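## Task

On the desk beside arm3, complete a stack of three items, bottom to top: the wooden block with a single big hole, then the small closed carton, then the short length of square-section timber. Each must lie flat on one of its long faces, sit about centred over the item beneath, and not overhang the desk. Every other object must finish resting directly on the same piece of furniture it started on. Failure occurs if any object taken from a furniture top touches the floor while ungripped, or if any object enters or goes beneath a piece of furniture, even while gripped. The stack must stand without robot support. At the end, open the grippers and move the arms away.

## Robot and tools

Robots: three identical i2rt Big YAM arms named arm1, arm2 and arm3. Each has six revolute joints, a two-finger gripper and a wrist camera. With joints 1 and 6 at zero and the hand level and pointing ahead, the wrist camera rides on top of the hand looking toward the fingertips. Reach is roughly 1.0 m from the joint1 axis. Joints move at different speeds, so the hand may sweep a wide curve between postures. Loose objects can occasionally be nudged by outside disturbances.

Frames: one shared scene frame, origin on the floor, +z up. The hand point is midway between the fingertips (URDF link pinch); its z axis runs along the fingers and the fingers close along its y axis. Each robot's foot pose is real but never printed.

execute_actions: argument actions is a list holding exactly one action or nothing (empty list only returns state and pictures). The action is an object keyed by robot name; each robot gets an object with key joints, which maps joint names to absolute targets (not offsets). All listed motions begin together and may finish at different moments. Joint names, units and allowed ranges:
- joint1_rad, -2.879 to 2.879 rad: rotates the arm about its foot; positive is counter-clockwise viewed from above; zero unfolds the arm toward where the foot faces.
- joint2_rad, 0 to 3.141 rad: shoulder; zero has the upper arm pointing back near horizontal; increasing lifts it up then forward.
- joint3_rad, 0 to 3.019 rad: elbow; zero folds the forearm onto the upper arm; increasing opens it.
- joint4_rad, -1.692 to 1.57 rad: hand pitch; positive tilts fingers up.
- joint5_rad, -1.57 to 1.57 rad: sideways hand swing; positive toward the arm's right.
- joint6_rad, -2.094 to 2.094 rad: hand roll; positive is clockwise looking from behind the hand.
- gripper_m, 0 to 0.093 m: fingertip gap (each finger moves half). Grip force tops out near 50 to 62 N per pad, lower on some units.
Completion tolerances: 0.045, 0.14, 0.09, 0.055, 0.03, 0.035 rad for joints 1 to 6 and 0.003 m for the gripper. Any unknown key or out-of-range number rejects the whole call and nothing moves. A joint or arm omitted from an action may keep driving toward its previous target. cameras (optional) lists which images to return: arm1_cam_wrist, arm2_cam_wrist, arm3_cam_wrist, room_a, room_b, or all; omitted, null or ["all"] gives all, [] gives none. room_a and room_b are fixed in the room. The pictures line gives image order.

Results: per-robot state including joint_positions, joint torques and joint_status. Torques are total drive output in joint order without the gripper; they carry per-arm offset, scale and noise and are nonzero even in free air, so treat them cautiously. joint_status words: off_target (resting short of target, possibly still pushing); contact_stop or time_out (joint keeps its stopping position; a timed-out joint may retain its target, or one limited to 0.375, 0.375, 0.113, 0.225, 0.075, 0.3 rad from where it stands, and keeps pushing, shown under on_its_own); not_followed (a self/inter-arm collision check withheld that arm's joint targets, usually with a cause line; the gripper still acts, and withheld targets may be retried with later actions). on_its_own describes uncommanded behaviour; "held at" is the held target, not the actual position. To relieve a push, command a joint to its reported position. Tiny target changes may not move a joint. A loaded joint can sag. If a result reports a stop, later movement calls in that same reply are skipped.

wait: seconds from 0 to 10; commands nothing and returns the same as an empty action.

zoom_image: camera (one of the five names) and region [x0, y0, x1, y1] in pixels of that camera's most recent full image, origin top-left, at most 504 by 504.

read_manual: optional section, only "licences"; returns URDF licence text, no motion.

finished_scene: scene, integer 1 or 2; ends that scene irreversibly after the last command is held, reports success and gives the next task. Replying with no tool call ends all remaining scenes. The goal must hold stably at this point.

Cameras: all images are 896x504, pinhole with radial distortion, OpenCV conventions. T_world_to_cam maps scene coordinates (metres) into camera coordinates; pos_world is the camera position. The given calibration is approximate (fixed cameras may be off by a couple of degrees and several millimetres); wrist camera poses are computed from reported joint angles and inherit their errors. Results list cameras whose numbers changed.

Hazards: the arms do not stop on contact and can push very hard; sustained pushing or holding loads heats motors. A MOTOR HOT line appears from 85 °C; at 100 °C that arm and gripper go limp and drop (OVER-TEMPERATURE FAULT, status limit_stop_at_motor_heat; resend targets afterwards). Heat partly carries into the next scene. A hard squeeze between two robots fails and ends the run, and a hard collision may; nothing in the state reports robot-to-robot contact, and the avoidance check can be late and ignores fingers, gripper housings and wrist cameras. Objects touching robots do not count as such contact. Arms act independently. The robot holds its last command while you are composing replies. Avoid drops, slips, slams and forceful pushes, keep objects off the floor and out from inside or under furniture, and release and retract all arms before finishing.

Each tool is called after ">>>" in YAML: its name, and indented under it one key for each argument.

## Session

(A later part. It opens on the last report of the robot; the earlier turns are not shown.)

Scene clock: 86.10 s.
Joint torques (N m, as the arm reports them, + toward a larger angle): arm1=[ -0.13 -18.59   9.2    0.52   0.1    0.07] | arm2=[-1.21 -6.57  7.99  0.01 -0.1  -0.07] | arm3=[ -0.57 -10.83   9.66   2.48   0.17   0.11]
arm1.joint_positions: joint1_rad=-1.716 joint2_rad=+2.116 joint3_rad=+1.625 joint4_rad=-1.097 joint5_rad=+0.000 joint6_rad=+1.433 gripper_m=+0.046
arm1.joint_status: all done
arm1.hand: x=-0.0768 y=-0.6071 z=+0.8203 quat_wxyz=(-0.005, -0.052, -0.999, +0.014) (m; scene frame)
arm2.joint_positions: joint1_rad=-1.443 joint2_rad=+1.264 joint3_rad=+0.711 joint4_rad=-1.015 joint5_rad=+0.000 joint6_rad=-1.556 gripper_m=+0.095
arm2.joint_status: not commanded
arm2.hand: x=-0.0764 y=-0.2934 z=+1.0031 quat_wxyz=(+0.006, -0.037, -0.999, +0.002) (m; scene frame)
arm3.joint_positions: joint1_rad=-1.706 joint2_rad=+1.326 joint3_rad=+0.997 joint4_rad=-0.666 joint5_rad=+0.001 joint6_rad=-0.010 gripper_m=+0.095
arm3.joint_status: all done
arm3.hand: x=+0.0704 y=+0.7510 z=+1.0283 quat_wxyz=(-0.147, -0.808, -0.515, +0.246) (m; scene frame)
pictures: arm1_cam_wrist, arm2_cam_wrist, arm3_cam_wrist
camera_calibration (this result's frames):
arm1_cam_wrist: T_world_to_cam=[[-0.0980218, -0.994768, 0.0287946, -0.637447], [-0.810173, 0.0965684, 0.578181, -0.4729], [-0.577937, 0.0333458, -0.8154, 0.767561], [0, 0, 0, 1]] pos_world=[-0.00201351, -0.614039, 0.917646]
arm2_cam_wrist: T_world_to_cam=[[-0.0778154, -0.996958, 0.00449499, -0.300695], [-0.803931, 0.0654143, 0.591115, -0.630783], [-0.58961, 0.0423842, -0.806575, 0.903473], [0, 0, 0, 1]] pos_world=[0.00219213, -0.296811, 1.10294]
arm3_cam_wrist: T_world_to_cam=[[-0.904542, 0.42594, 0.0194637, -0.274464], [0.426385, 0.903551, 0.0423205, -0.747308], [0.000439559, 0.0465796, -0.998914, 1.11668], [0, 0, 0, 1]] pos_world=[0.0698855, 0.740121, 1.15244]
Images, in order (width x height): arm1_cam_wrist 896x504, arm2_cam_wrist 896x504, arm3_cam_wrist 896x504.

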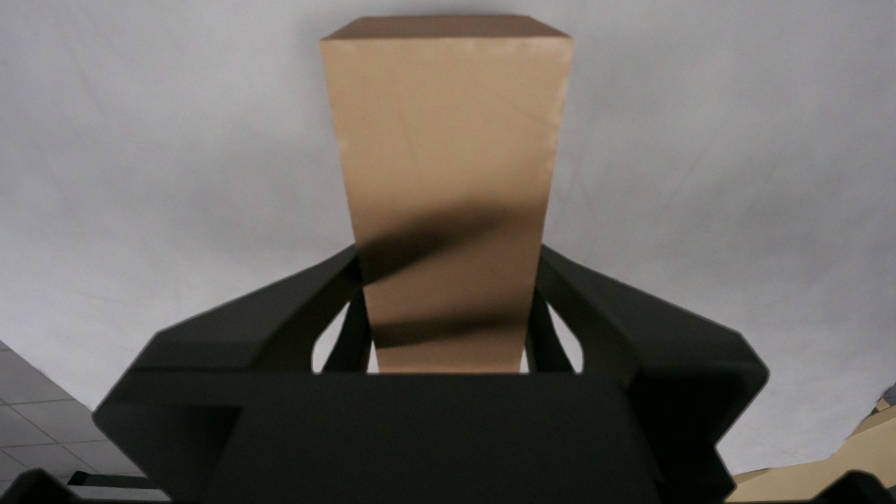

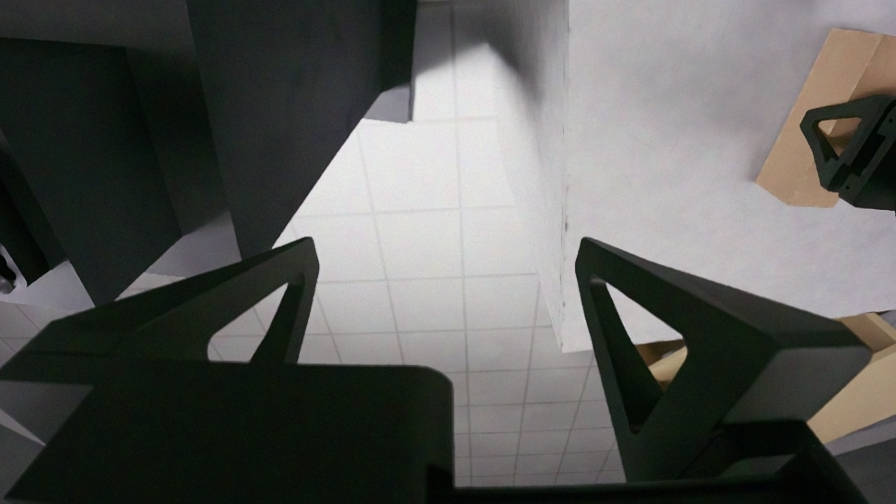

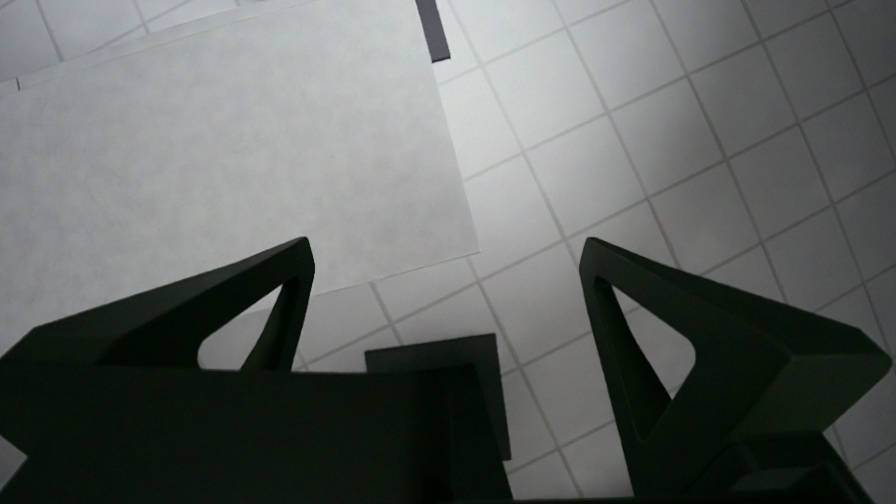

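>>> execute_actions:
  actions:
    - {"arm1":{"joints":{"gripper_m":0.075}},"arm3":{"joints":{"joint1_rad":-1.312,"joint2_rad":1.15,"joint3_rad":0.90,"joint4_rad":-1.0,"joint6_rad":0.5}}}
  cameras: ["arm1_cam_wrist","arm2_cam_wrist"]

Scene clock: 93.73 s.
Joint torques (N m, as the arm reports them, + toward a larger angle): arm1=[ -0.19 -18.58   9.26   0.56   0.11   0.07] | arm2=[-1.21 -6.55  8.    0.01 -0.1  -0.07] | arm3=[-1.18 -5.62  7.97  0.41  0.21  0.12]
arm1.joint_positions: joint1_rad=-1.716 joint2_rad=+2.116 joint3_rad=+1.625 joint4_rad=-1.097 joint5_rad=+0.000 joint6_rad=+1.433 gripper_m=+0.075
arm1.joint_status: all done
arm1.hand: x=-0.0768 y=-0.6071 z=+0.8203 quat_wxyz=(-0.005, -0.052, -0.999, +0.014) (m; scene frame)
arm2.joint_positions: joint1_rad=-1.443 joint2_rad=+1.264 joint3_rad=+0.711 joint4_rad=-1.015 joint5_rad=+0.000 joint6_rad=-1.556 gripper_m=+0.095
arm2.joint_status: not commanded
arm2.hand: x=-0.0764 y=-0.2934 z=+1.0031 quat_wxyz=(+0.006, -0.037, -0.999, +0.002) (m; scene frame)
arm3.joint_positions: joint1_rad=-1.310 joint2_rad=+1.142 joint3_rad=+0.905 joint4_rad=-0.982 joint5_rad=+0.001 joint6_rad=+0.487 gripper_m=+0.095
arm3.joint_status: all done
arm3.hand: x=+0.2634 y=+0.8122 z=+1.0239 quat_wxyz=(-0.144, -0.856, -0.486, +0.099) (m; scene frame)
pictures: arm1_cam_wrist, arm2_cam_wrist
camera_calibration (this result's frames):
arm1_cam_wrist: T_world_to_cam=[[-0.0980218, -0.994768, 0.0287946, -0.637447], [-0.810173, 0.0965684, 0.578181, -0.4729], [-0.577937, 0.0333458, -0.8154, 0.767561], [0, 0, 0, 1]] pos_world=[-0.00201351, -0.614039, 0.917646]
arm2_cam_wrist: T_world_to_cam=[[-0.0778154, -0.996958, 0.00449499, -0.300695], [-0.803931, 0.0654143, 0.591115, -0.630783], [-0.58961, 0.0423842, -0.806575, 0.903473], [0, 0, 0, 1]] pos_world=[0.00219213, -0.296811, 1.10294]
Images, in order (width x height): arm1_cam_wrist 896x504, arm2_cam_wrist 896x504.

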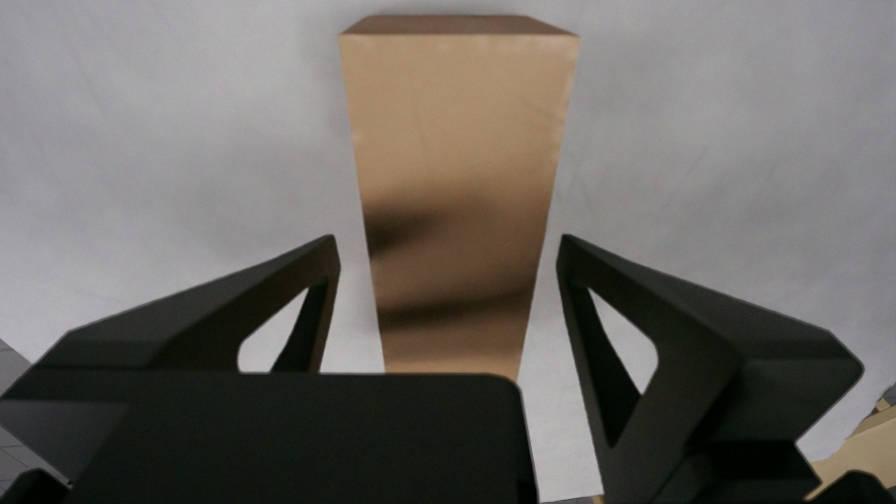

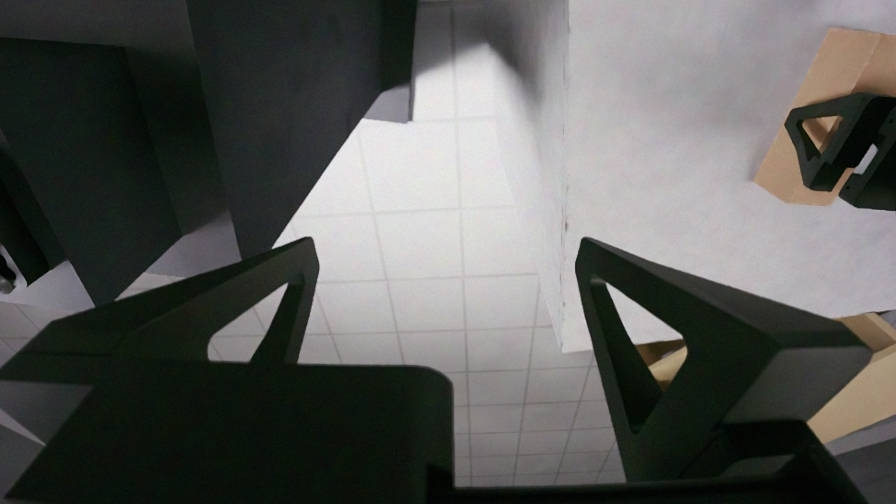

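>>> execute_actions:
  actions:
    - {"arm1":{"joints":{"gripper_m":0.093,"joint1_rad":-0.9,"joint2_rad":1.3,"joint4_rad":-1.5}},"arm2":{"joints":{"joint1_rad":-1.422,"joint2_rad":2.145,"joint3_rad":1.62,"joint6_rad":-1.5}},"arm3":{"joints":{"joint4_rad":-1.32,"joint6_rad":1.2}}}
  cameras: ["arm2_cam_wrist","room_b"]

Scene clock: 102.40 s.
Joint torques (N m, as the arm reports them, + toward a larger angle): arm1=[ 0.33 -7.98 10.77  0.07  0.21  0.03] | arm2=[ -0.01 -19.03  10.27   0.12  -0.1    0.14] | arm3=[-1.16 -4.85  7.47 -0.24  0.26  0.11]
arm1.joint_positions: joint1_rad=-0.909 joint2_rad=+1.300 joint3_rad=+1.625 joint4_rad=-1.485 joint5_rad=-0.003 joint6_rad=+1.433 gripper_m=+0.093
arm1.joint_status: all done
arm1.hand: x=-0.4671 y=-0.8169 z=+1.2347 quat_wxyz=(+0.040, +0.338, -0.920, -0.192) (m; scene frame)
arm2.joint_positions: joint1_rad=-1.430 joint2_rad=+2.130 joint3_rad=+1.581 joint4_rad=-1.018 joint5_rad=+0.000 joint6_rad=-1.510 gripper_m=+0.095
arm2.joint_status: all done
arm2.hand: x=-0.0885 y=-0.6024 z=+0.9080 quat_wxyz=(+0.006, -0.054, -0.999, +0.003) (m; scene frame)
arm3.joint_positions: joint1_rad=-1.310 joint2_rad=+1.142 joint3_rad=+0.905 joint4_rad=-1.304 joint5_rad=+0.001 joint6_rad=+1.187 gripper_m=+0.095
arm3.joint_status: all done
arm3.hand: x=+0.2673 y=+0.8893 z=+1.0091 quat_wxyz=(-0.013, -0.986, -0.165, +0.009) (m; scene frame)
pictures: arm2_cam_wrist, room_b
camera_calibration (this result's frames):
arm2_cam_wrist: T_world_to_cam=[[-0.111226, -0.993781, 0.00527673, -0.610935], [-0.801378, 0.0928293, 0.590912, -0.547131], [-0.587727, 0.061496, -0.806719, 0.844513], [0, 0, 0, 1]] pos_world=[-0.010067, -0.60828, 1.00781]
Images, in order (width x height): arm2_cam_wrist 896x504, room_b 896x504.

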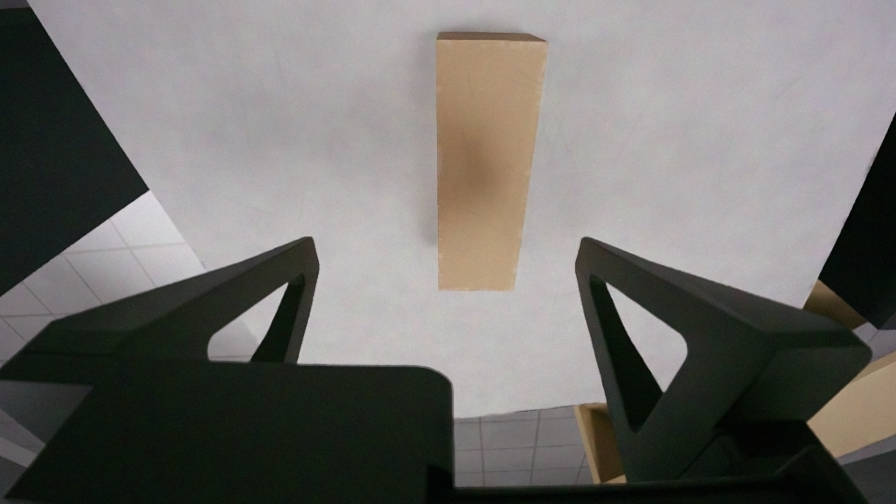

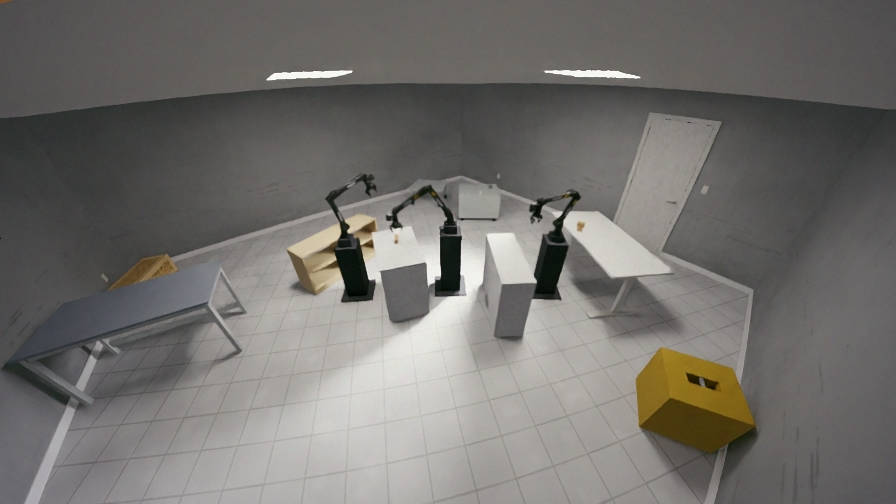

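>>> zoom_image:
  camera: "arm2_cam_wrist"
  region: [400, 20, 600, 310]

Region (400, 20, 600, 310) of arm2_cam_wrist's 896x504 image, scaled by 1.738, with more detail than that image has; it fills the left 348 columns of this view, and the rest is white.

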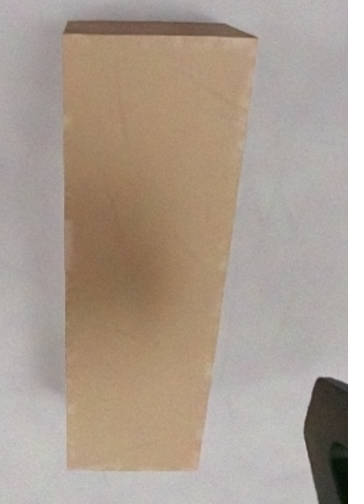

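>>> execute_actions:
  actions:
    - {"arm2":{"joints":{"joint2_rad":2.31,"joint3_rad":1.67,"joint4_rad":-0.888}},"arm3":{"joints":{"joint6_rad":1.66}}}
  cameras: ["arm2_cam_wrist"]

Scene clock: 108.87 s.
Joint torques (N m, as the arm reports them, + toward a larger angle): arm1=[ 0.43 -7.95 10.79  0.1   0.21  0.03] | arm2=[ -0.03 -20.94   8.09   0.66  -0.1    0.14] | arm3=[-1.2  -4.82  7.45 -0.27  0.26  0.13]
arm1.joint_positions: joint1_rad=-0.909 joint2_rad=+1.300 joint3_rad=+1.625 joint4_rad=-1.485 joint5_rad=-0.003 joint6_rad=+1.433 gripper_m=+0.093
arm1.joint_status: not commanded
arm1.hand: x=-0.4671 y=-0.8169 z=+1.2347 quat_wxyz=(+0.040, +0.338, -0.920, -0.192) (m; scene frame)
arm2.joint_positions: joint1_rad=-1.430 joint2_rad=+2.306 joint3_rad=+1.653 joint4_rad=-0.898 joint5_rad=+0.000 joint6_rad=-1.509 gripper_m=+0.095
arm2.joint_status: all done
arm2.hand: x=-0.0908 y=-0.6301 z=+0.8261 quat_wxyz=(+0.006, -0.054, -0.998, +0.011) (m; scene frame)
arm3.joint_positions: joint1_rad=-1.310 joint2_rad=+1.142 joint3_rad=+0.905 joint4_rad=-1.304 joint5_rad=+0.001 joint6_rad=+1.647 gripper_m=+0.095
arm3.joint_status: all done
arm3.hand: x=+0.2673 y=+0.8893 z=+1.0091 quat_wxyz=(-0.015, -0.998, +0.064, +0.006) (m; scene frame)
pictures: arm2_cam_wrist
camera_calibration (this result's frames):
arm2_cam_wrist: T_world_to_cam=[[-0.11138, -0.993534, 0.0220283, -0.651985], [-0.800896, 0.102864, 0.589903, -0.490876], [-0.588354, 0.0480613, -0.807174, 0.77064], [0, 0, 0, 1]] pos_world=[-0.0123499, -0.634313, 0.925972]
Images, in order (width x height): arm2_cam_wrist 896x504.

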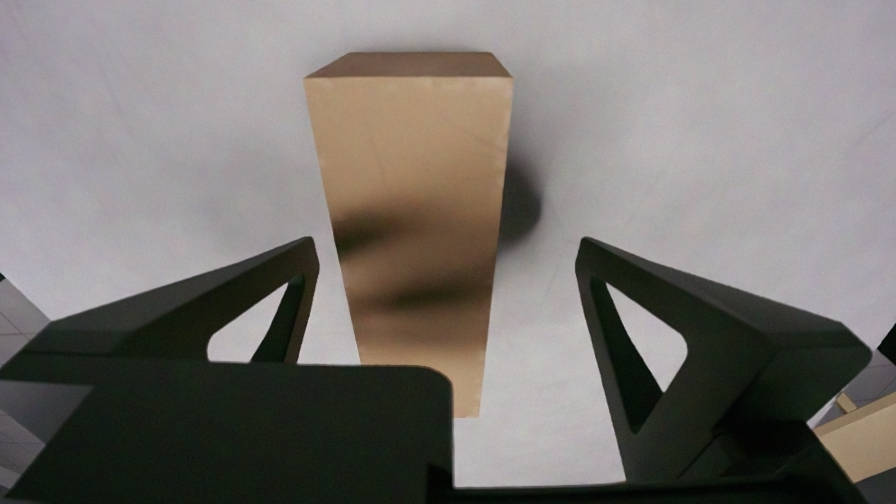

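>>> execute_actions:
  actions:
    - {"arm2":{"joints":{"gripper_m":0.036}}}
  cameras: ["arm2_cam_wrist"]

Scene clock: 111.37 s.
Joint torques (N m, as the arm reports them, + toward a larger angle): arm1=[ 0.45 -8.04 10.8   0.07  0.21  0.03] | arm2=[ -0.03 -21.34   8.09   0.56  -0.1    0.13] | arm3=[-1.22 -4.76  7.45 -0.28  0.26  0.13]
arm1.joint_positions: joint1_rad=-0.909 joint2_rad=+1.300 joint3_rad=+1.625 joint4_rad=-1.485 joint5_rad=-0.003 joint6_rad=+1.433 gripper_m=+0.093
arm1.joint_status: not commanded
arm1.hand: x=-0.4671 y=-0.8169 z=+1.2347 quat_wxyz=(+0.040, +0.338, -0.920, -0.192) (m; scene frame)
arm2.joint_positions: joint1_rad=-1.430 joint2_rad=+2.306 joint3_rad=+1.653 joint4_rad=-0.896 joint5_rad=+0.000 joint6_rad=-1.508 gripper_m=+0.046
arm2.joint_status: gripper_m off_target (ended at +0.046, target +0.036)
arm2.hand: x=-0.0908 y=-0.6304 z=+0.8261 quat_wxyz=(+0.006, -0.055, -0.998, +0.012) (m; scene frame)
arm3.joint_positions: joint1_rad=-1.310 joint2_rad=+1.142 joint3_rad=+0.905 joint4_rad=-1.304 joint5_rad=+0.001 joint6_rad=+1.647 gripper_m=+0.095
arm3.joint_status: not commanded
arm3.hand: x=+0.2673 y=+0.8893 z=+1.0091 quat_wxyz=(-0.015, -0.998, +0.064, +0.006) (m; scene frame)
pictures: arm2_cam_wrist
camera_calibration (this result's frames):
arm2_cam_wrist: T_world_to_cam=[[-0.112118, -0.993416, 0.0235588, -0.653616], [-0.800786, 0.104364, 0.589788, -0.489806], [-0.588363, 0.04726, -0.807214, 0.770182], [0, 0, 0, 1]] pos_world=[-0.0123651, -0.634593, 0.925982]
Images, in order (width x height): arm2_cam_wrist 896x504.

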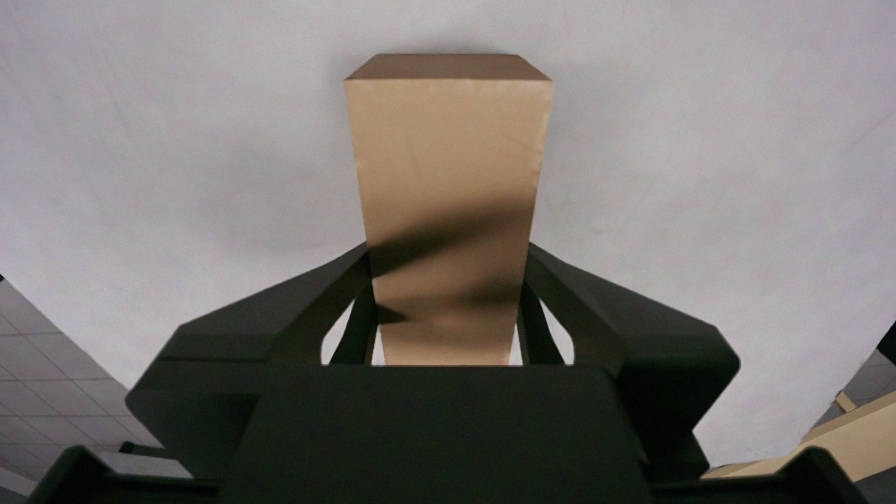

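>>> execute_actions:
  actions:
    - {"arm2":{"joints":{"joint1_rad":1.28,"joint2_rad":2.215,"joint4_rad":-1.004,"joint6_rad":-1.9}}}
  cameras: ["arm2_cam_wrist","arm3_cam_wrist","room_b"]

Scene clock: 117.30 s.
Joint torques (N m, as the arm reports them, + toward a larger angle): arm1=[ 0.42 -7.99 10.8   0.08  0.21  0.03] | arm2=[ -0.6  -22.86   8.02  -0.26  -0.04  -0.07] | arm3=[-1.19 -4.79  7.43 -0.28  0.26  0.13]
arm1.joint_positions: joint1_rad=-0.909 joint2_rad=+1.300 joint3_rad=+1.625 joint4_rad=-1.485 joint5_rad=-0.003 joint6_rad=+1.433 gripper_m=+0.093
arm1.joint_status: not commanded
arm1.hand: x=-0.4671 y=-0.8169 z=+1.2347 quat_wxyz=(+0.040, +0.338, -0.920, -0.192) (m; scene frame)
arm2.joint_positions: joint1_rad=+1.280 joint2_rad=+2.233 joint3_rad=+1.658 joint4_rad=-0.993 joint5_rad=-0.002 joint6_rad=-1.890 gripper_m=+0.046
arm2.joint_status: all done
arm2.hand: x=+0.2302 y=+0.5624 z=+0.8666 quat_wxyz=(-0.001, +0.997, -0.080, -0.007) (m; scene frame)
arm3.joint_positions: joint1_rad=-1.310 joint2_rad=+1.142 joint3_rad=+0.905 joint4_rad=-1.304 joint5_rad=+0.001 joint6_rad=+1.647 gripper_m=+0.095
arm3.joint_status: not commanded
arm3.hand: x=+0.2673 y=+0.8893 z=+1.0091 quat_wxyz=(-0.015, -0.998, +0.064, +0.006) (m; scene frame)
pictures: arm2_cam_wrist, arm3_cam_wrist, room_b
camera_calibration (this result's frames):
arm2_cam_wrist: T_world_to_cam=[[0.162061, 0.98678, -0.000587157, -0.589467], [0.810854, -0.13283, 0.569975, -0.601524], [0.562362, -0.0928471, -0.821662, 0.761794], [0, 0, 0, 1]] pos_world=[0.154874, 0.572505, 0.968445]
arm3_cam_wrist: T_world_to_cam=[[0.126542, 0.991576, -0.0276289, -0.885995], [0.81326, -0.0877572, 0.575245, -0.714947], [0.567975, -0.095262, -0.817514, 0.882344], [0, 0, 0, 1]] pos_world=[0.192404, 0.899843, 1.10812]
Images, in order (width x height): arm2_cam_wrist 896x504, arm3_cam_wrist 896x504, room_b 896x504.

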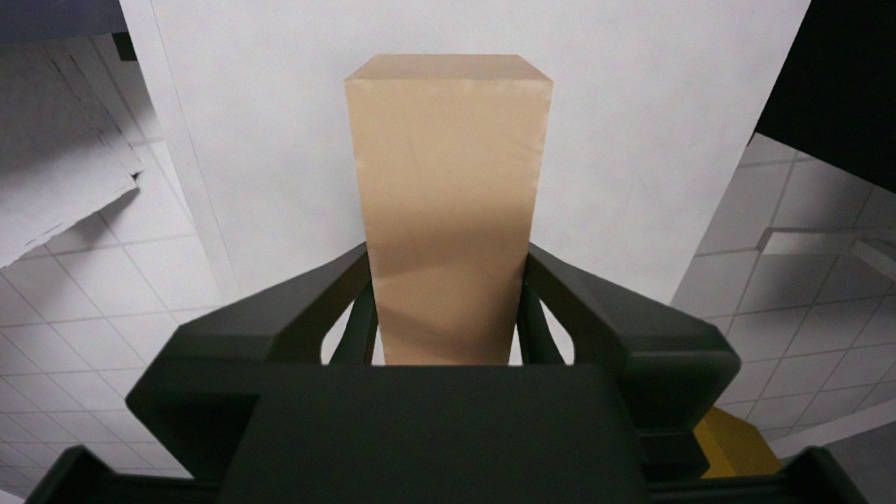

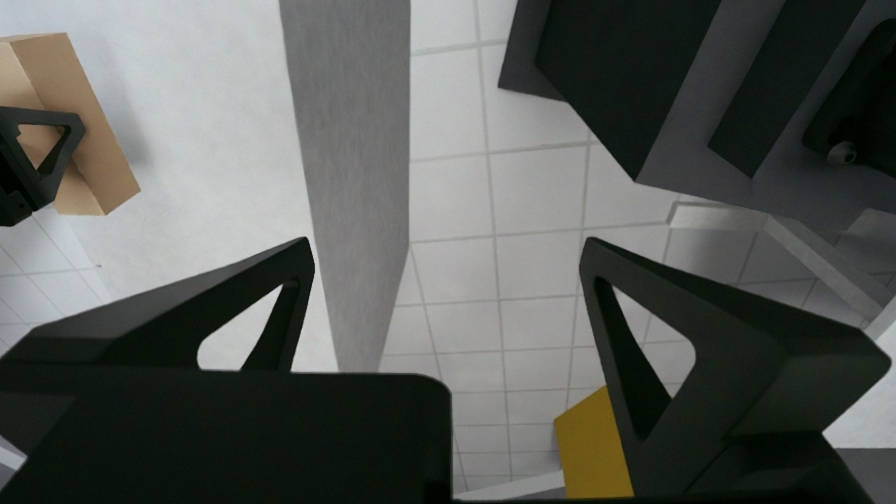

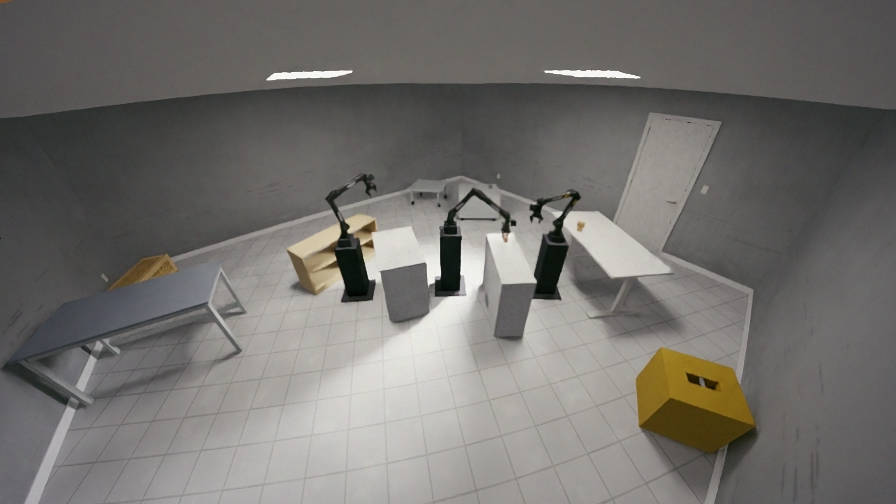

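>>> zoom_image:
  camera: "arm2_cam_wrist"
  region: [100, 0, 300, 320]

>>> zoom_image:
  camera: "arm2_cam_wrist"
  region: [640, 0, 840, 320]

>>> zoom_image:
  camera: "arm3_cam_wrist"
  region: [0, 0, 340, 300]

Region (100, 0, 300, 320) of arm2_cam_wrist's 896x504 image, scaled by 1.575, with more detail than that image has; it fills the left 315 columns of this view, and the rest is white.

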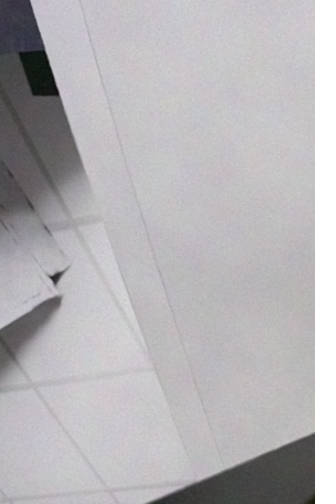

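Region (640, 0, 840, 320) of arm2_cam_wrist's 896x504 image, scaled by 1.575, with more detail than that image has; it fills the left 315 columns of this view, and the rest is white.

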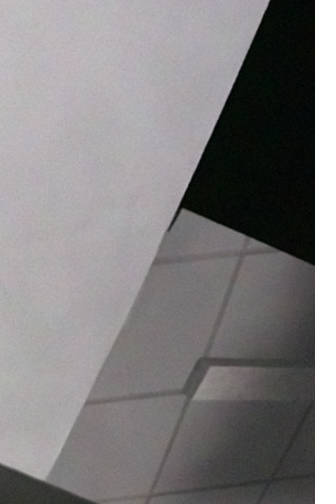

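Region (0, 0, 340, 300) of arm3_cam_wrist's 896x504 image, scaled by 1.482, with more detail than that image has; it fills the top 445 rows of this view, and the rest is white.

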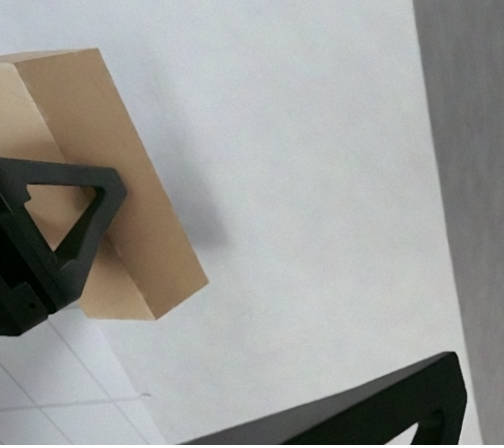

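>>> execute_actions:
  actions:
    - {"arm2":{"joints":{"joint2_rad":2.303,"joint4_rad":-0.909}}}
  cameras: ["arm2_cam_wrist","arm3_cam_wrist"]

Scene clock: 132.27 s.
Joint torques (N m, as the arm reports them, + toward a larger angle): arm1=[ 0.4  -8.06 10.79  0.06  0.21  0.03] | arm2=[ -0.1  -20.31   7.89   0.6   -0.04  -0.06] | arm3=[-1.15 -4.78  7.44 -0.28  0.26  0.13]
arm1.joint_positions: joint1_rad=-0.909 joint2_rad=+1.300 joint3_rad=+1.625 joint4_rad=-1.485 joint5_rad=-0.003 joint6_rad=+1.433 gripper_m=+0.093
arm1.joint_status: not commanded
arm1.hand: x=-0.4671 y=-0.8169 z=+1.2347 quat_wxyz=(+0.040, +0.338, -0.920, -0.192) (m; scene frame)
arm2.joint_positions: joint1_rad=+1.280 joint2_rad=+2.285 joint3_rad=+1.658 joint4_rad=-0.920 joint5_rad=-0.002 joint6_rad=-1.890 gripper_m=+0.046
arm2.joint_status: all done
arm2.hand: x=+0.2330 y=+0.5685 z=+0.8348 quat_wxyz=(-0.010, +0.997, -0.080, -0.003) (m; scene frame)
arm3.joint_positions: joint1_rad=-1.310 joint2_rad=+1.142 joint3_rad=+0.905 joint4_rad=-1.304 joint5_rad=+0.001 joint6_rad=+1.647 gripper_m=+0.095
arm3.joint_status: not commanded
arm3.hand: x=+0.2673 y=+0.8893 z=+1.0091 quat_wxyz=(-0.015, -0.998, +0.064, +0.006) (m; scene frame)
pictures: arm2_cam_wrist, arm3_cam_wrist
camera_calibration (this result's frames):
arm2_cam_wrist: T_world_to_cam=[[0.161824, 0.98663, 0.0193552, -0.612456], [0.805336, -0.143373, 0.575219, -0.581957], [0.570304, -0.0774969, -0.81777, 0.720885], [0, 0, 0, 1]] pos_world=[0.156658, 0.576697, 0.936125]
arm3_cam_wrist: T_world_to_cam=[[0.126542, 0.991576, -0.0276289, -0.885995], [0.81326, -0.0877572, 0.575245, -0.714947], [0.567975, -0.095262, -0.817514, 0.882344], [0, 0, 0, 1]] pos_world=[0.192404, 0.899843, 1.10812]
Images, in order (width x height): arm2_cam_wrist 896x504, arm3_cam_wrist 896x504.

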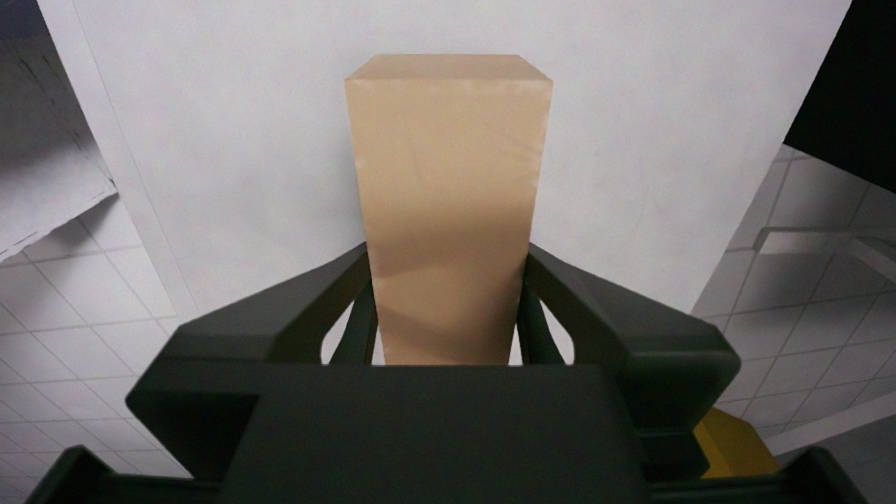

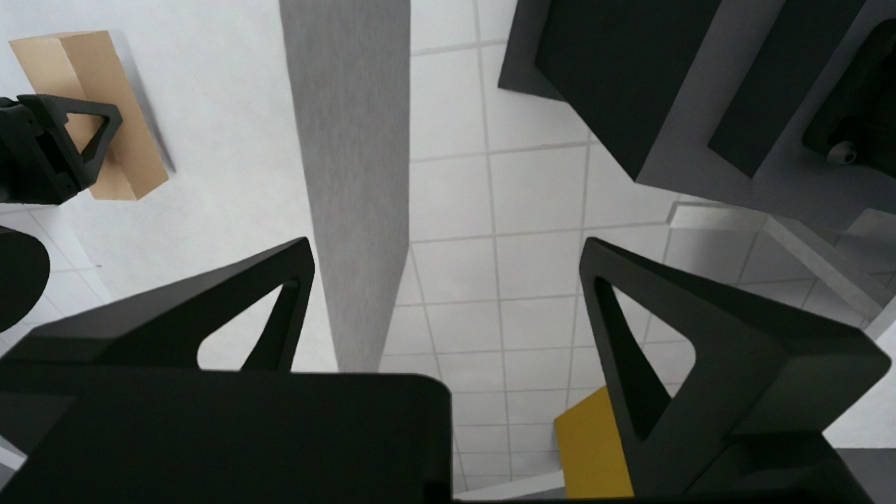

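>>> zoom_image:
  camera: "arm3_cam_wrist"
  region: [0, 10, 240, 230]

>>> zoom_image:
  camera: "arm2_cam_wrist"
  region: [100, 180, 260, 320]

>>> zoom_image:
  camera: "arm2_cam_wrist"
  region: [660, 180, 820, 320]

Region (0, 10, 240, 230) of arm3_cam_wrist's 896x504 image, scaled by 2.100, with more detail than that image has; it fills the top 462 rows of this view, and the rest is white.

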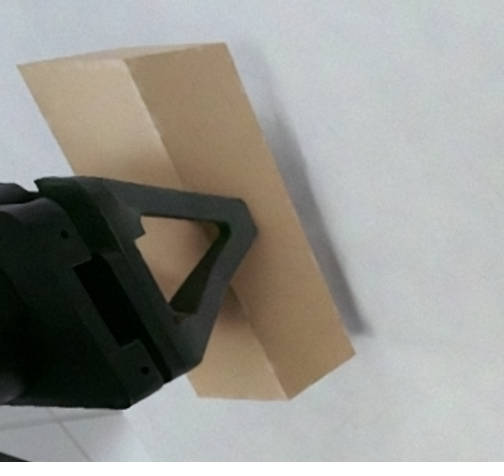

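Region (100, 180, 260, 320) of arm2_cam_wrist's 896x504 image, scaled by 3.150, with more detail than that image has; it fills the top 441 rows of this view, and the rest is white.

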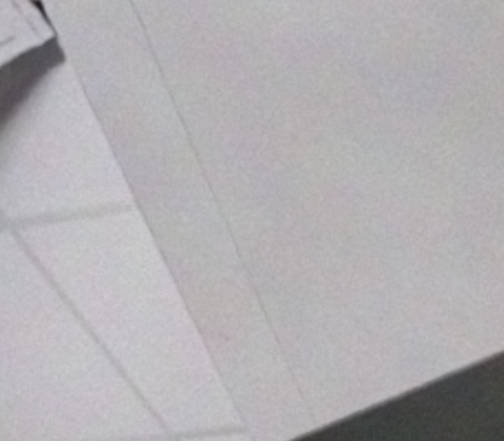

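Region (660, 180, 820, 320) of arm2_cam_wrist's 896x504 image, scaled by 3.150, with more detail than that image has; it fills the top 441 rows of this view, and the rest is white.

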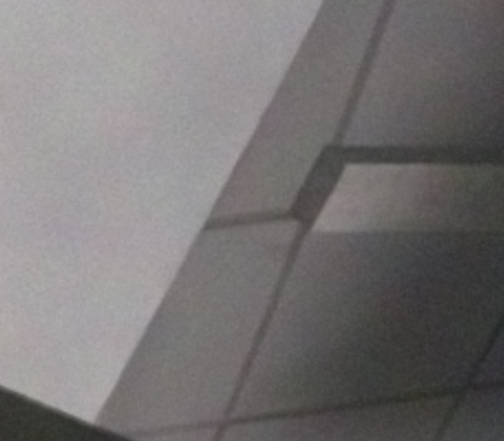

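>>> execute_actions:
  actions:
    - {"arm2":{"joints":{"joint2_rad":2.34}}}
  cameras: ["arm2_cam_wrist","arm3_cam_wrist"]

>>> zoom_image:
  camera: "arm3_cam_wrist"
  region: [0, 10, 240, 230]

Scene clock: 138.37 s.
Joint torques (N m, as the arm reports them, + toward a larger angle): arm1=[ 0.43 -7.96 10.8   0.07  0.21  0.04] | arm2=[ -0.09 -19.97   7.59   0.53  -0.04  -0.07] | arm3=[-1.19 -4.79  7.46 -0.29  0.26  0.13]
arm1.joint_positions: joint1_rad=-0.909 joint2_rad=+1.300 joint3_rad=+1.625 joint4_rad=-1.485 joint5_rad=-0.003 joint6_rad=+1.433 gripper_m=+0.093
arm1.joint_status: not commanded
arm1.hand: x=-0.4671 y=-0.8169 z=+1.2347 quat_wxyz=(+0.040, +0.338, -0.920, -0.192) (m; scene frame)
arm2.joint_positions: joint1_rad=+1.280 joint2_rad=+2.317 joint3_rad=+1.658 joint4_rad=-0.920 joint5_rad=-0.002 joint6_rad=-1.890 gripper_m=+0.046
arm2.joint_status: all done
arm2.hand: x=+0.2293 y=+0.5619 z=+0.8156 quat_wxyz=(+0.004, +0.997, -0.080, -0.009) (m; scene frame)
arm3.joint_positions: joint1_rad=-1.310 joint2_rad=+1.142 joint3_rad=+0.905 joint4_rad=-1.304 joint5_rad=+0.001 joint6_rad=+1.647 gripper_m=+0.095
arm3.joint_status: not commanded
arm3.hand: x=+0.2673 y=+0.8893 z=+1.0091 quat_wxyz=(-0.015, -0.998, +0.064, +0.006) (m; scene frame)
pictures: arm2_cam_wrist, arm3_cam_wrist
camera_calibration (this result's frames):
arm2_cam_wrist: T_world_to_cam=[[0.161546, 0.986811, -0.0103691, -0.580748], [0.813618, -0.127233, 0.567307, -0.573366], [0.558505, -0.100083, -0.823441, 0.726723], [0, 0, 0, 1]] pos_world=[0.15444, 0.572869, 0.917666]
arm3_cam_wrist: T_world_to_cam=[[0.126542, 0.991576, -0.0276289, -0.885995], [0.81326, -0.0877572, 0.575245, -0.714947], [0.567975, -0.095262, -0.817514, 0.882344], [0, 0, 0, 1]] pos_world=[0.192404, 0.899843, 1.10812]
Images, in order (width x height): arm2_cam_wrist 896x504, arm3_cam_wrist 896x504.

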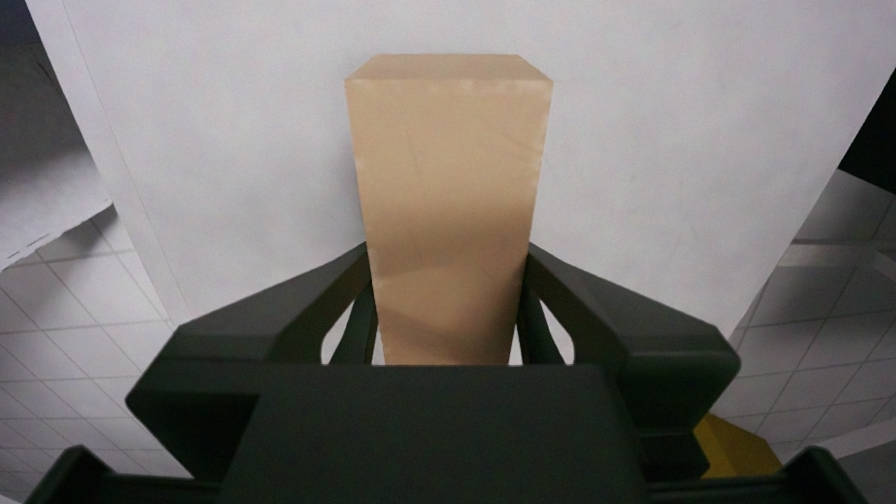

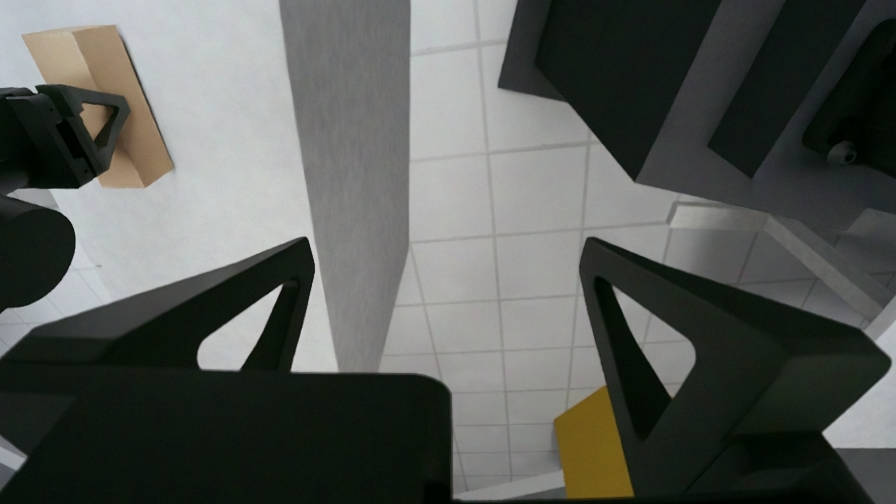

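Region (0, 10, 240, 230) of arm3_cam_wrist's 896x504 image, scaled by 2.100, with more detail than that image has; it fills the top 462 rows of this view, and the rest is white.

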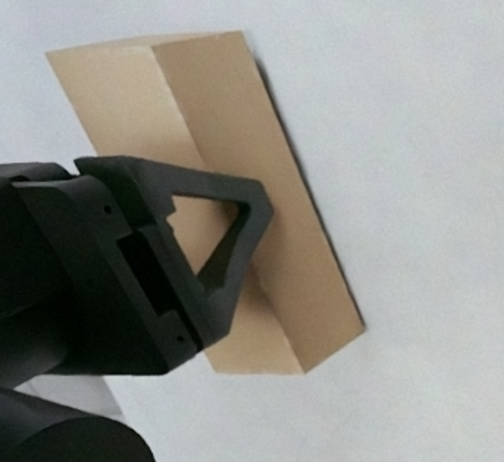

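>>> execute_actions:
  actions:
    - {"arm2":{"joints":{"gripper_m":0.085}}}
  cameras: ["arm2_cam_wrist"]

Scene clock: 140.07 s.
Joint torques (N m, as the arm reports them, + toward a larger angle): arm1=[ 0.42 -7.96 10.8   0.04  0.21  0.03] | arm2=[ -0.1  -19.61   7.66   0.55  -0.04  -0.07] | arm3=[-1.18 -4.8   7.45 -0.29  0.26  0.13]
arm1.joint_positions: joint1_rad=-0.909 joint2_rad=+1.300 joint3_rad=+1.625 joint4_rad=-1.485 joint5_rad=-0.003 joint6_rad=+1.433 gripper_m=+0.093
arm1.joint_status: not commanded
arm1.hand: x=-0.4671 y=-0.8169 z=+1.2347 quat_wxyz=(+0.040, +0.338, -0.920, -0.192) (m; scene frame)
arm2.joint_positions: joint1_rad=+1.280 joint2_rad=+2.317 joint3_rad=+1.658 joint4_rad=-0.920 joint5_rad=-0.002 joint6_rad=-1.890 gripper_m=+0.085
arm2.joint_status: all done
arm2.hand: x=+0.2293 y=+0.5619 z=+0.8156 quat_wxyz=(+0.004, +0.997, -0.080, -0.009) (m; scene frame)
arm3.joint_positions: joint1_rad=-1.310 joint2_rad=+1.142 joint3_rad=+0.905 joint4_rad=-1.304 joint5_rad=+0.001 joint6_rad=+1.647 gripper_m=+0.095
arm3.joint_status: not commanded
arm3.hand: x=+0.2673 y=+0.8893 z=+1.0091 quat_wxyz=(-0.015, -0.998, +0.064, +0.006) (m; scene frame)
pictures: arm2_cam_wrist
camera_calibration (this result's frames):
arm2_cam_wrist: T_world_to_cam=[[0.161546, 0.986811, -0.0103691, -0.580748], [0.813618, -0.127233, 0.567307, -0.573366], [0.558505, -0.100083, -0.823441, 0.726723], [0, 0, 0, 1]] pos_world=[0.15444, 0.572869, 0.917666]
Images, in order (width x height): arm2_cam_wrist 896x504.

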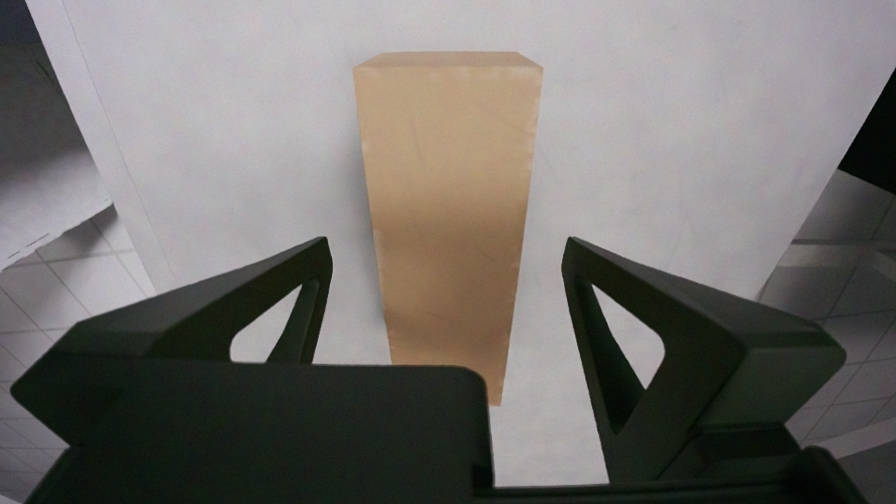

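>>> execute_actions:
  actions:
    - {"arm2":{"joints":{"joint1_rad":0.4,"joint2_rad":1.4,"joint4_rad":-1.3}},"arm3":{"joints":{"joint1_rad":-1.338,"joint2_rad":2.06,"joint3_rad":1.72,"joint4_rad":-1.185}}}
  cameras: ["arm3_cam_wrist","room_b"]

>>> zoom_image:
  camera: "arm3_cam_wrist"
  region: [330, 0, 600, 330]

Scene clock: 146.13 s.
Joint torques (N m, as the arm reports them, + toward a larger angle): arm1=[ 0.37 -8.03 10.81  0.07  0.21  0.03] | arm2=[  0.21 -10.46   9.83   0.68  -0.16   0.  ] | arm3=[ -1.48 -22.2   10.85   0.79   0.26   0.12]
arm1.joint_positions: joint1_rad=-0.909 joint2_rad=+1.300 joint3_rad=+1.625 joint4_rad=-1.485 joint5_rad=-0.003 joint6_rad=+1.433 gripper_m=+0.093
arm1.joint_status: not commanded
arm1.hand: x=-0.4671 y=-0.8169 z=+1.2347 quat_wxyz=(+0.040, +0.338, -0.920, -0.192) (m; scene frame)
arm2.joint_positions: joint1_rad=+0.394 joint2_rad=+1.380 joint3_rad=+1.662 joint4_rad=-1.290 joint5_rad=+0.001 joint6_rad=-1.891 gripper_m=+0.085
arm2.joint_status: all done
arm2.hand: x=+0.4503 y=+0.1089 z=+1.3441 quat_wxyz=(-0.181, +0.834, -0.480, +0.203) (m; scene frame)
arm3.joint_positions: joint1_rad=-1.334 joint2_rad=+2.069 joint3_rad=+1.671 joint4_rad=-1.194 joint5_rad=+0.001 joint6_rad=+1.649 gripper_m=+0.095
arm3.joint_status: all done
arm3.hand: x=+0.2351 y=+0.5864 z=+0.8782 quat_wxyz=(+0.011, -0.997, +0.077, +0.006) (m; scene frame)
pictures: arm3_cam_wrist, room_b
camera_calibration (this result's frames):
arm3_cam_wrist: T_world_to_cam=[[0.152775, 0.987992, 0.0230513, -0.633764], [0.808389, -0.138352, 0.57216, -0.606529], [0.568478, -0.0687773, -0.819818, 0.751177], [0, 0, 0, 1]] pos_world=[0.160106, 0.593903, 0.977469]
Images, in order (width x height): arm3_cam_wrist 896x504, room_b 896x504.

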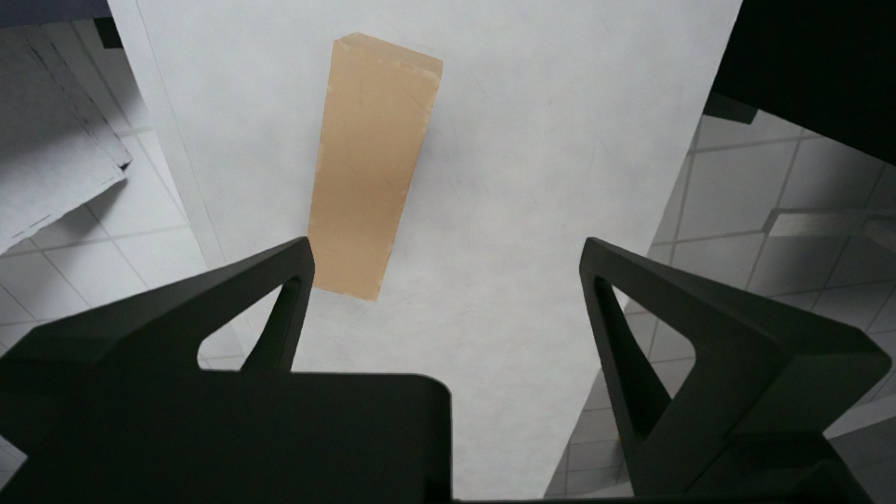

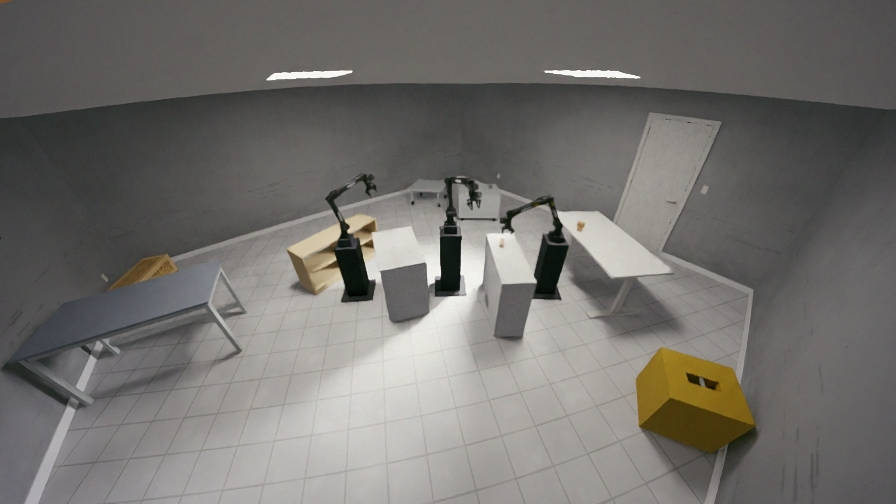

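Region (330, 0, 600, 330) of arm3_cam_wrist's 896x504 image, scaled by 1.527, with more detail than that image has; it fills the left 412 columns of this view, and the rest is white.

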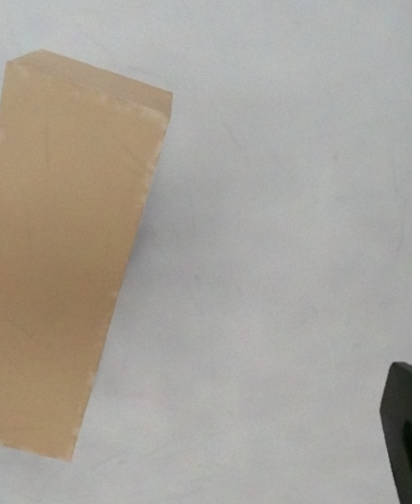

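Arm2's finger dragged and rotated the timber as it pulled away, so I'm measuring its position again.

>>> zoom_image:
  camera: "arm3_cam_wrist"
  region: [270, 10, 470, 320]

Region (270, 10, 470, 320) of arm3_cam_wrist's 896x504 image, scaled by 1.626, with more detail than that image has; it fills the left 325 columns of this view, and the rest is white.

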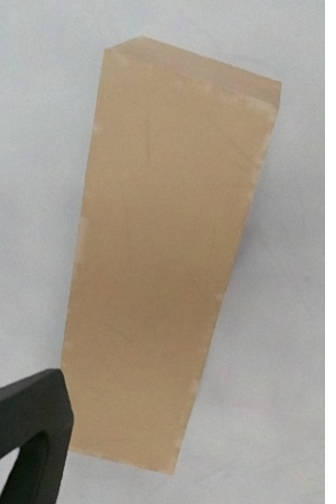

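>>> execute_actions:
  actions:
    - {"arm3":{"joints":{"joint1_rad":-1.316,"joint2_rad":2.19,"joint3_rad":1.805,"joint4_rad":-1.14,"joint6_rad":1.985}}}
  cameras: ["arm3_cam_wrist"]

Scene clock: 155.23 s.
Joint torques (N m, as the arm reports them, + toward a larger angle): arm1=[ 0.42 -7.96 10.78  0.06  0.21  0.03] | arm2=[  0.11 -10.37   9.75   0.69  -0.16   0.  ] | arm3=[ -0.94 -23.26   9.6    0.92   0.25   0.12]
arm1.joint_positions: joint1_rad=-0.909 joint2_rad=+1.300 joint3_rad=+1.625 joint4_rad=-1.485 joint5_rad=-0.003 joint6_rad=+1.433 gripper_m=+0.093
arm1.joint_status: not commanded
arm1.hand: x=-0.4671 y=-0.8169 z=+1.2347 quat_wxyz=(+0.040, +0.338, -0.920, -0.192) (m; scene frame)
arm2.joint_positions: joint1_rad=+0.394 joint2_rad=+1.380 joint3_rad=+1.662 joint4_rad=-1.290 joint5_rad=+0.001 joint6_rad=-1.891 gripper_m=+0.085
arm2.joint_status: not commanded
arm2.hand: x=+0.4503 y=+0.1089 z=+1.3441 quat_wxyz=(-0.181, +0.834, -0.480, +0.203) (m; scene frame)
arm3.joint_positions: joint1_rad=-1.320 joint2_rad=+2.193 joint3_rad=+1.772 joint4_rad=-1.151 joint5_rad=+0.001 joint6_rad=+1.972 gripper_m=+0.095
arm3.joint_status: all done
arm3.hand: x=+0.2412 y=+0.5492 z=+0.8380 quat_wxyz=(+0.000, -0.973, +0.230, +0.006) (m; scene frame)
pictures: arm3_cam_wrist
camera_calibration (this result's frames):
arm3_cam_wrist: T_world_to_cam=[[0.445537, 0.895264, -0.00029805, -0.597148], [0.733305, -0.364745, 0.573781, -0.452468], [0.513576, -0.255859, -0.819009, 0.827461], [0, 0, 0, 1]] pos_world=[0.172884, 0.581282, 0.937137]
Images, in order (width x height): arm3_cam_wrist 896x504.

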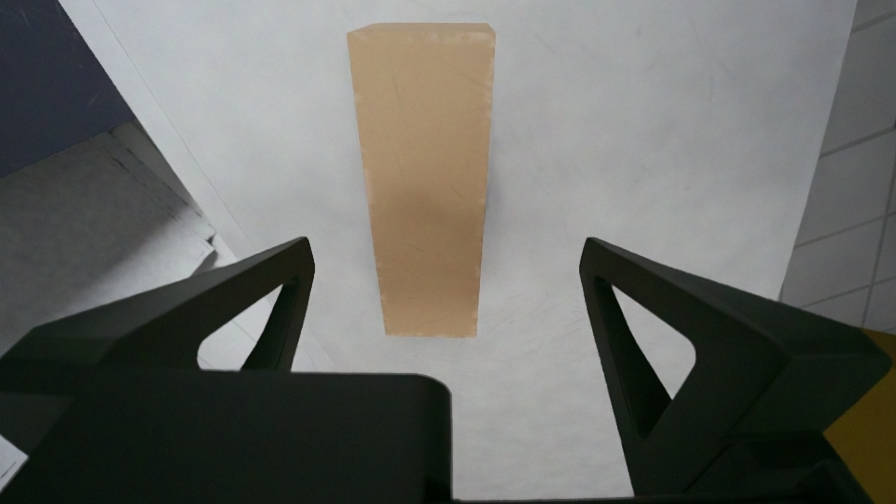

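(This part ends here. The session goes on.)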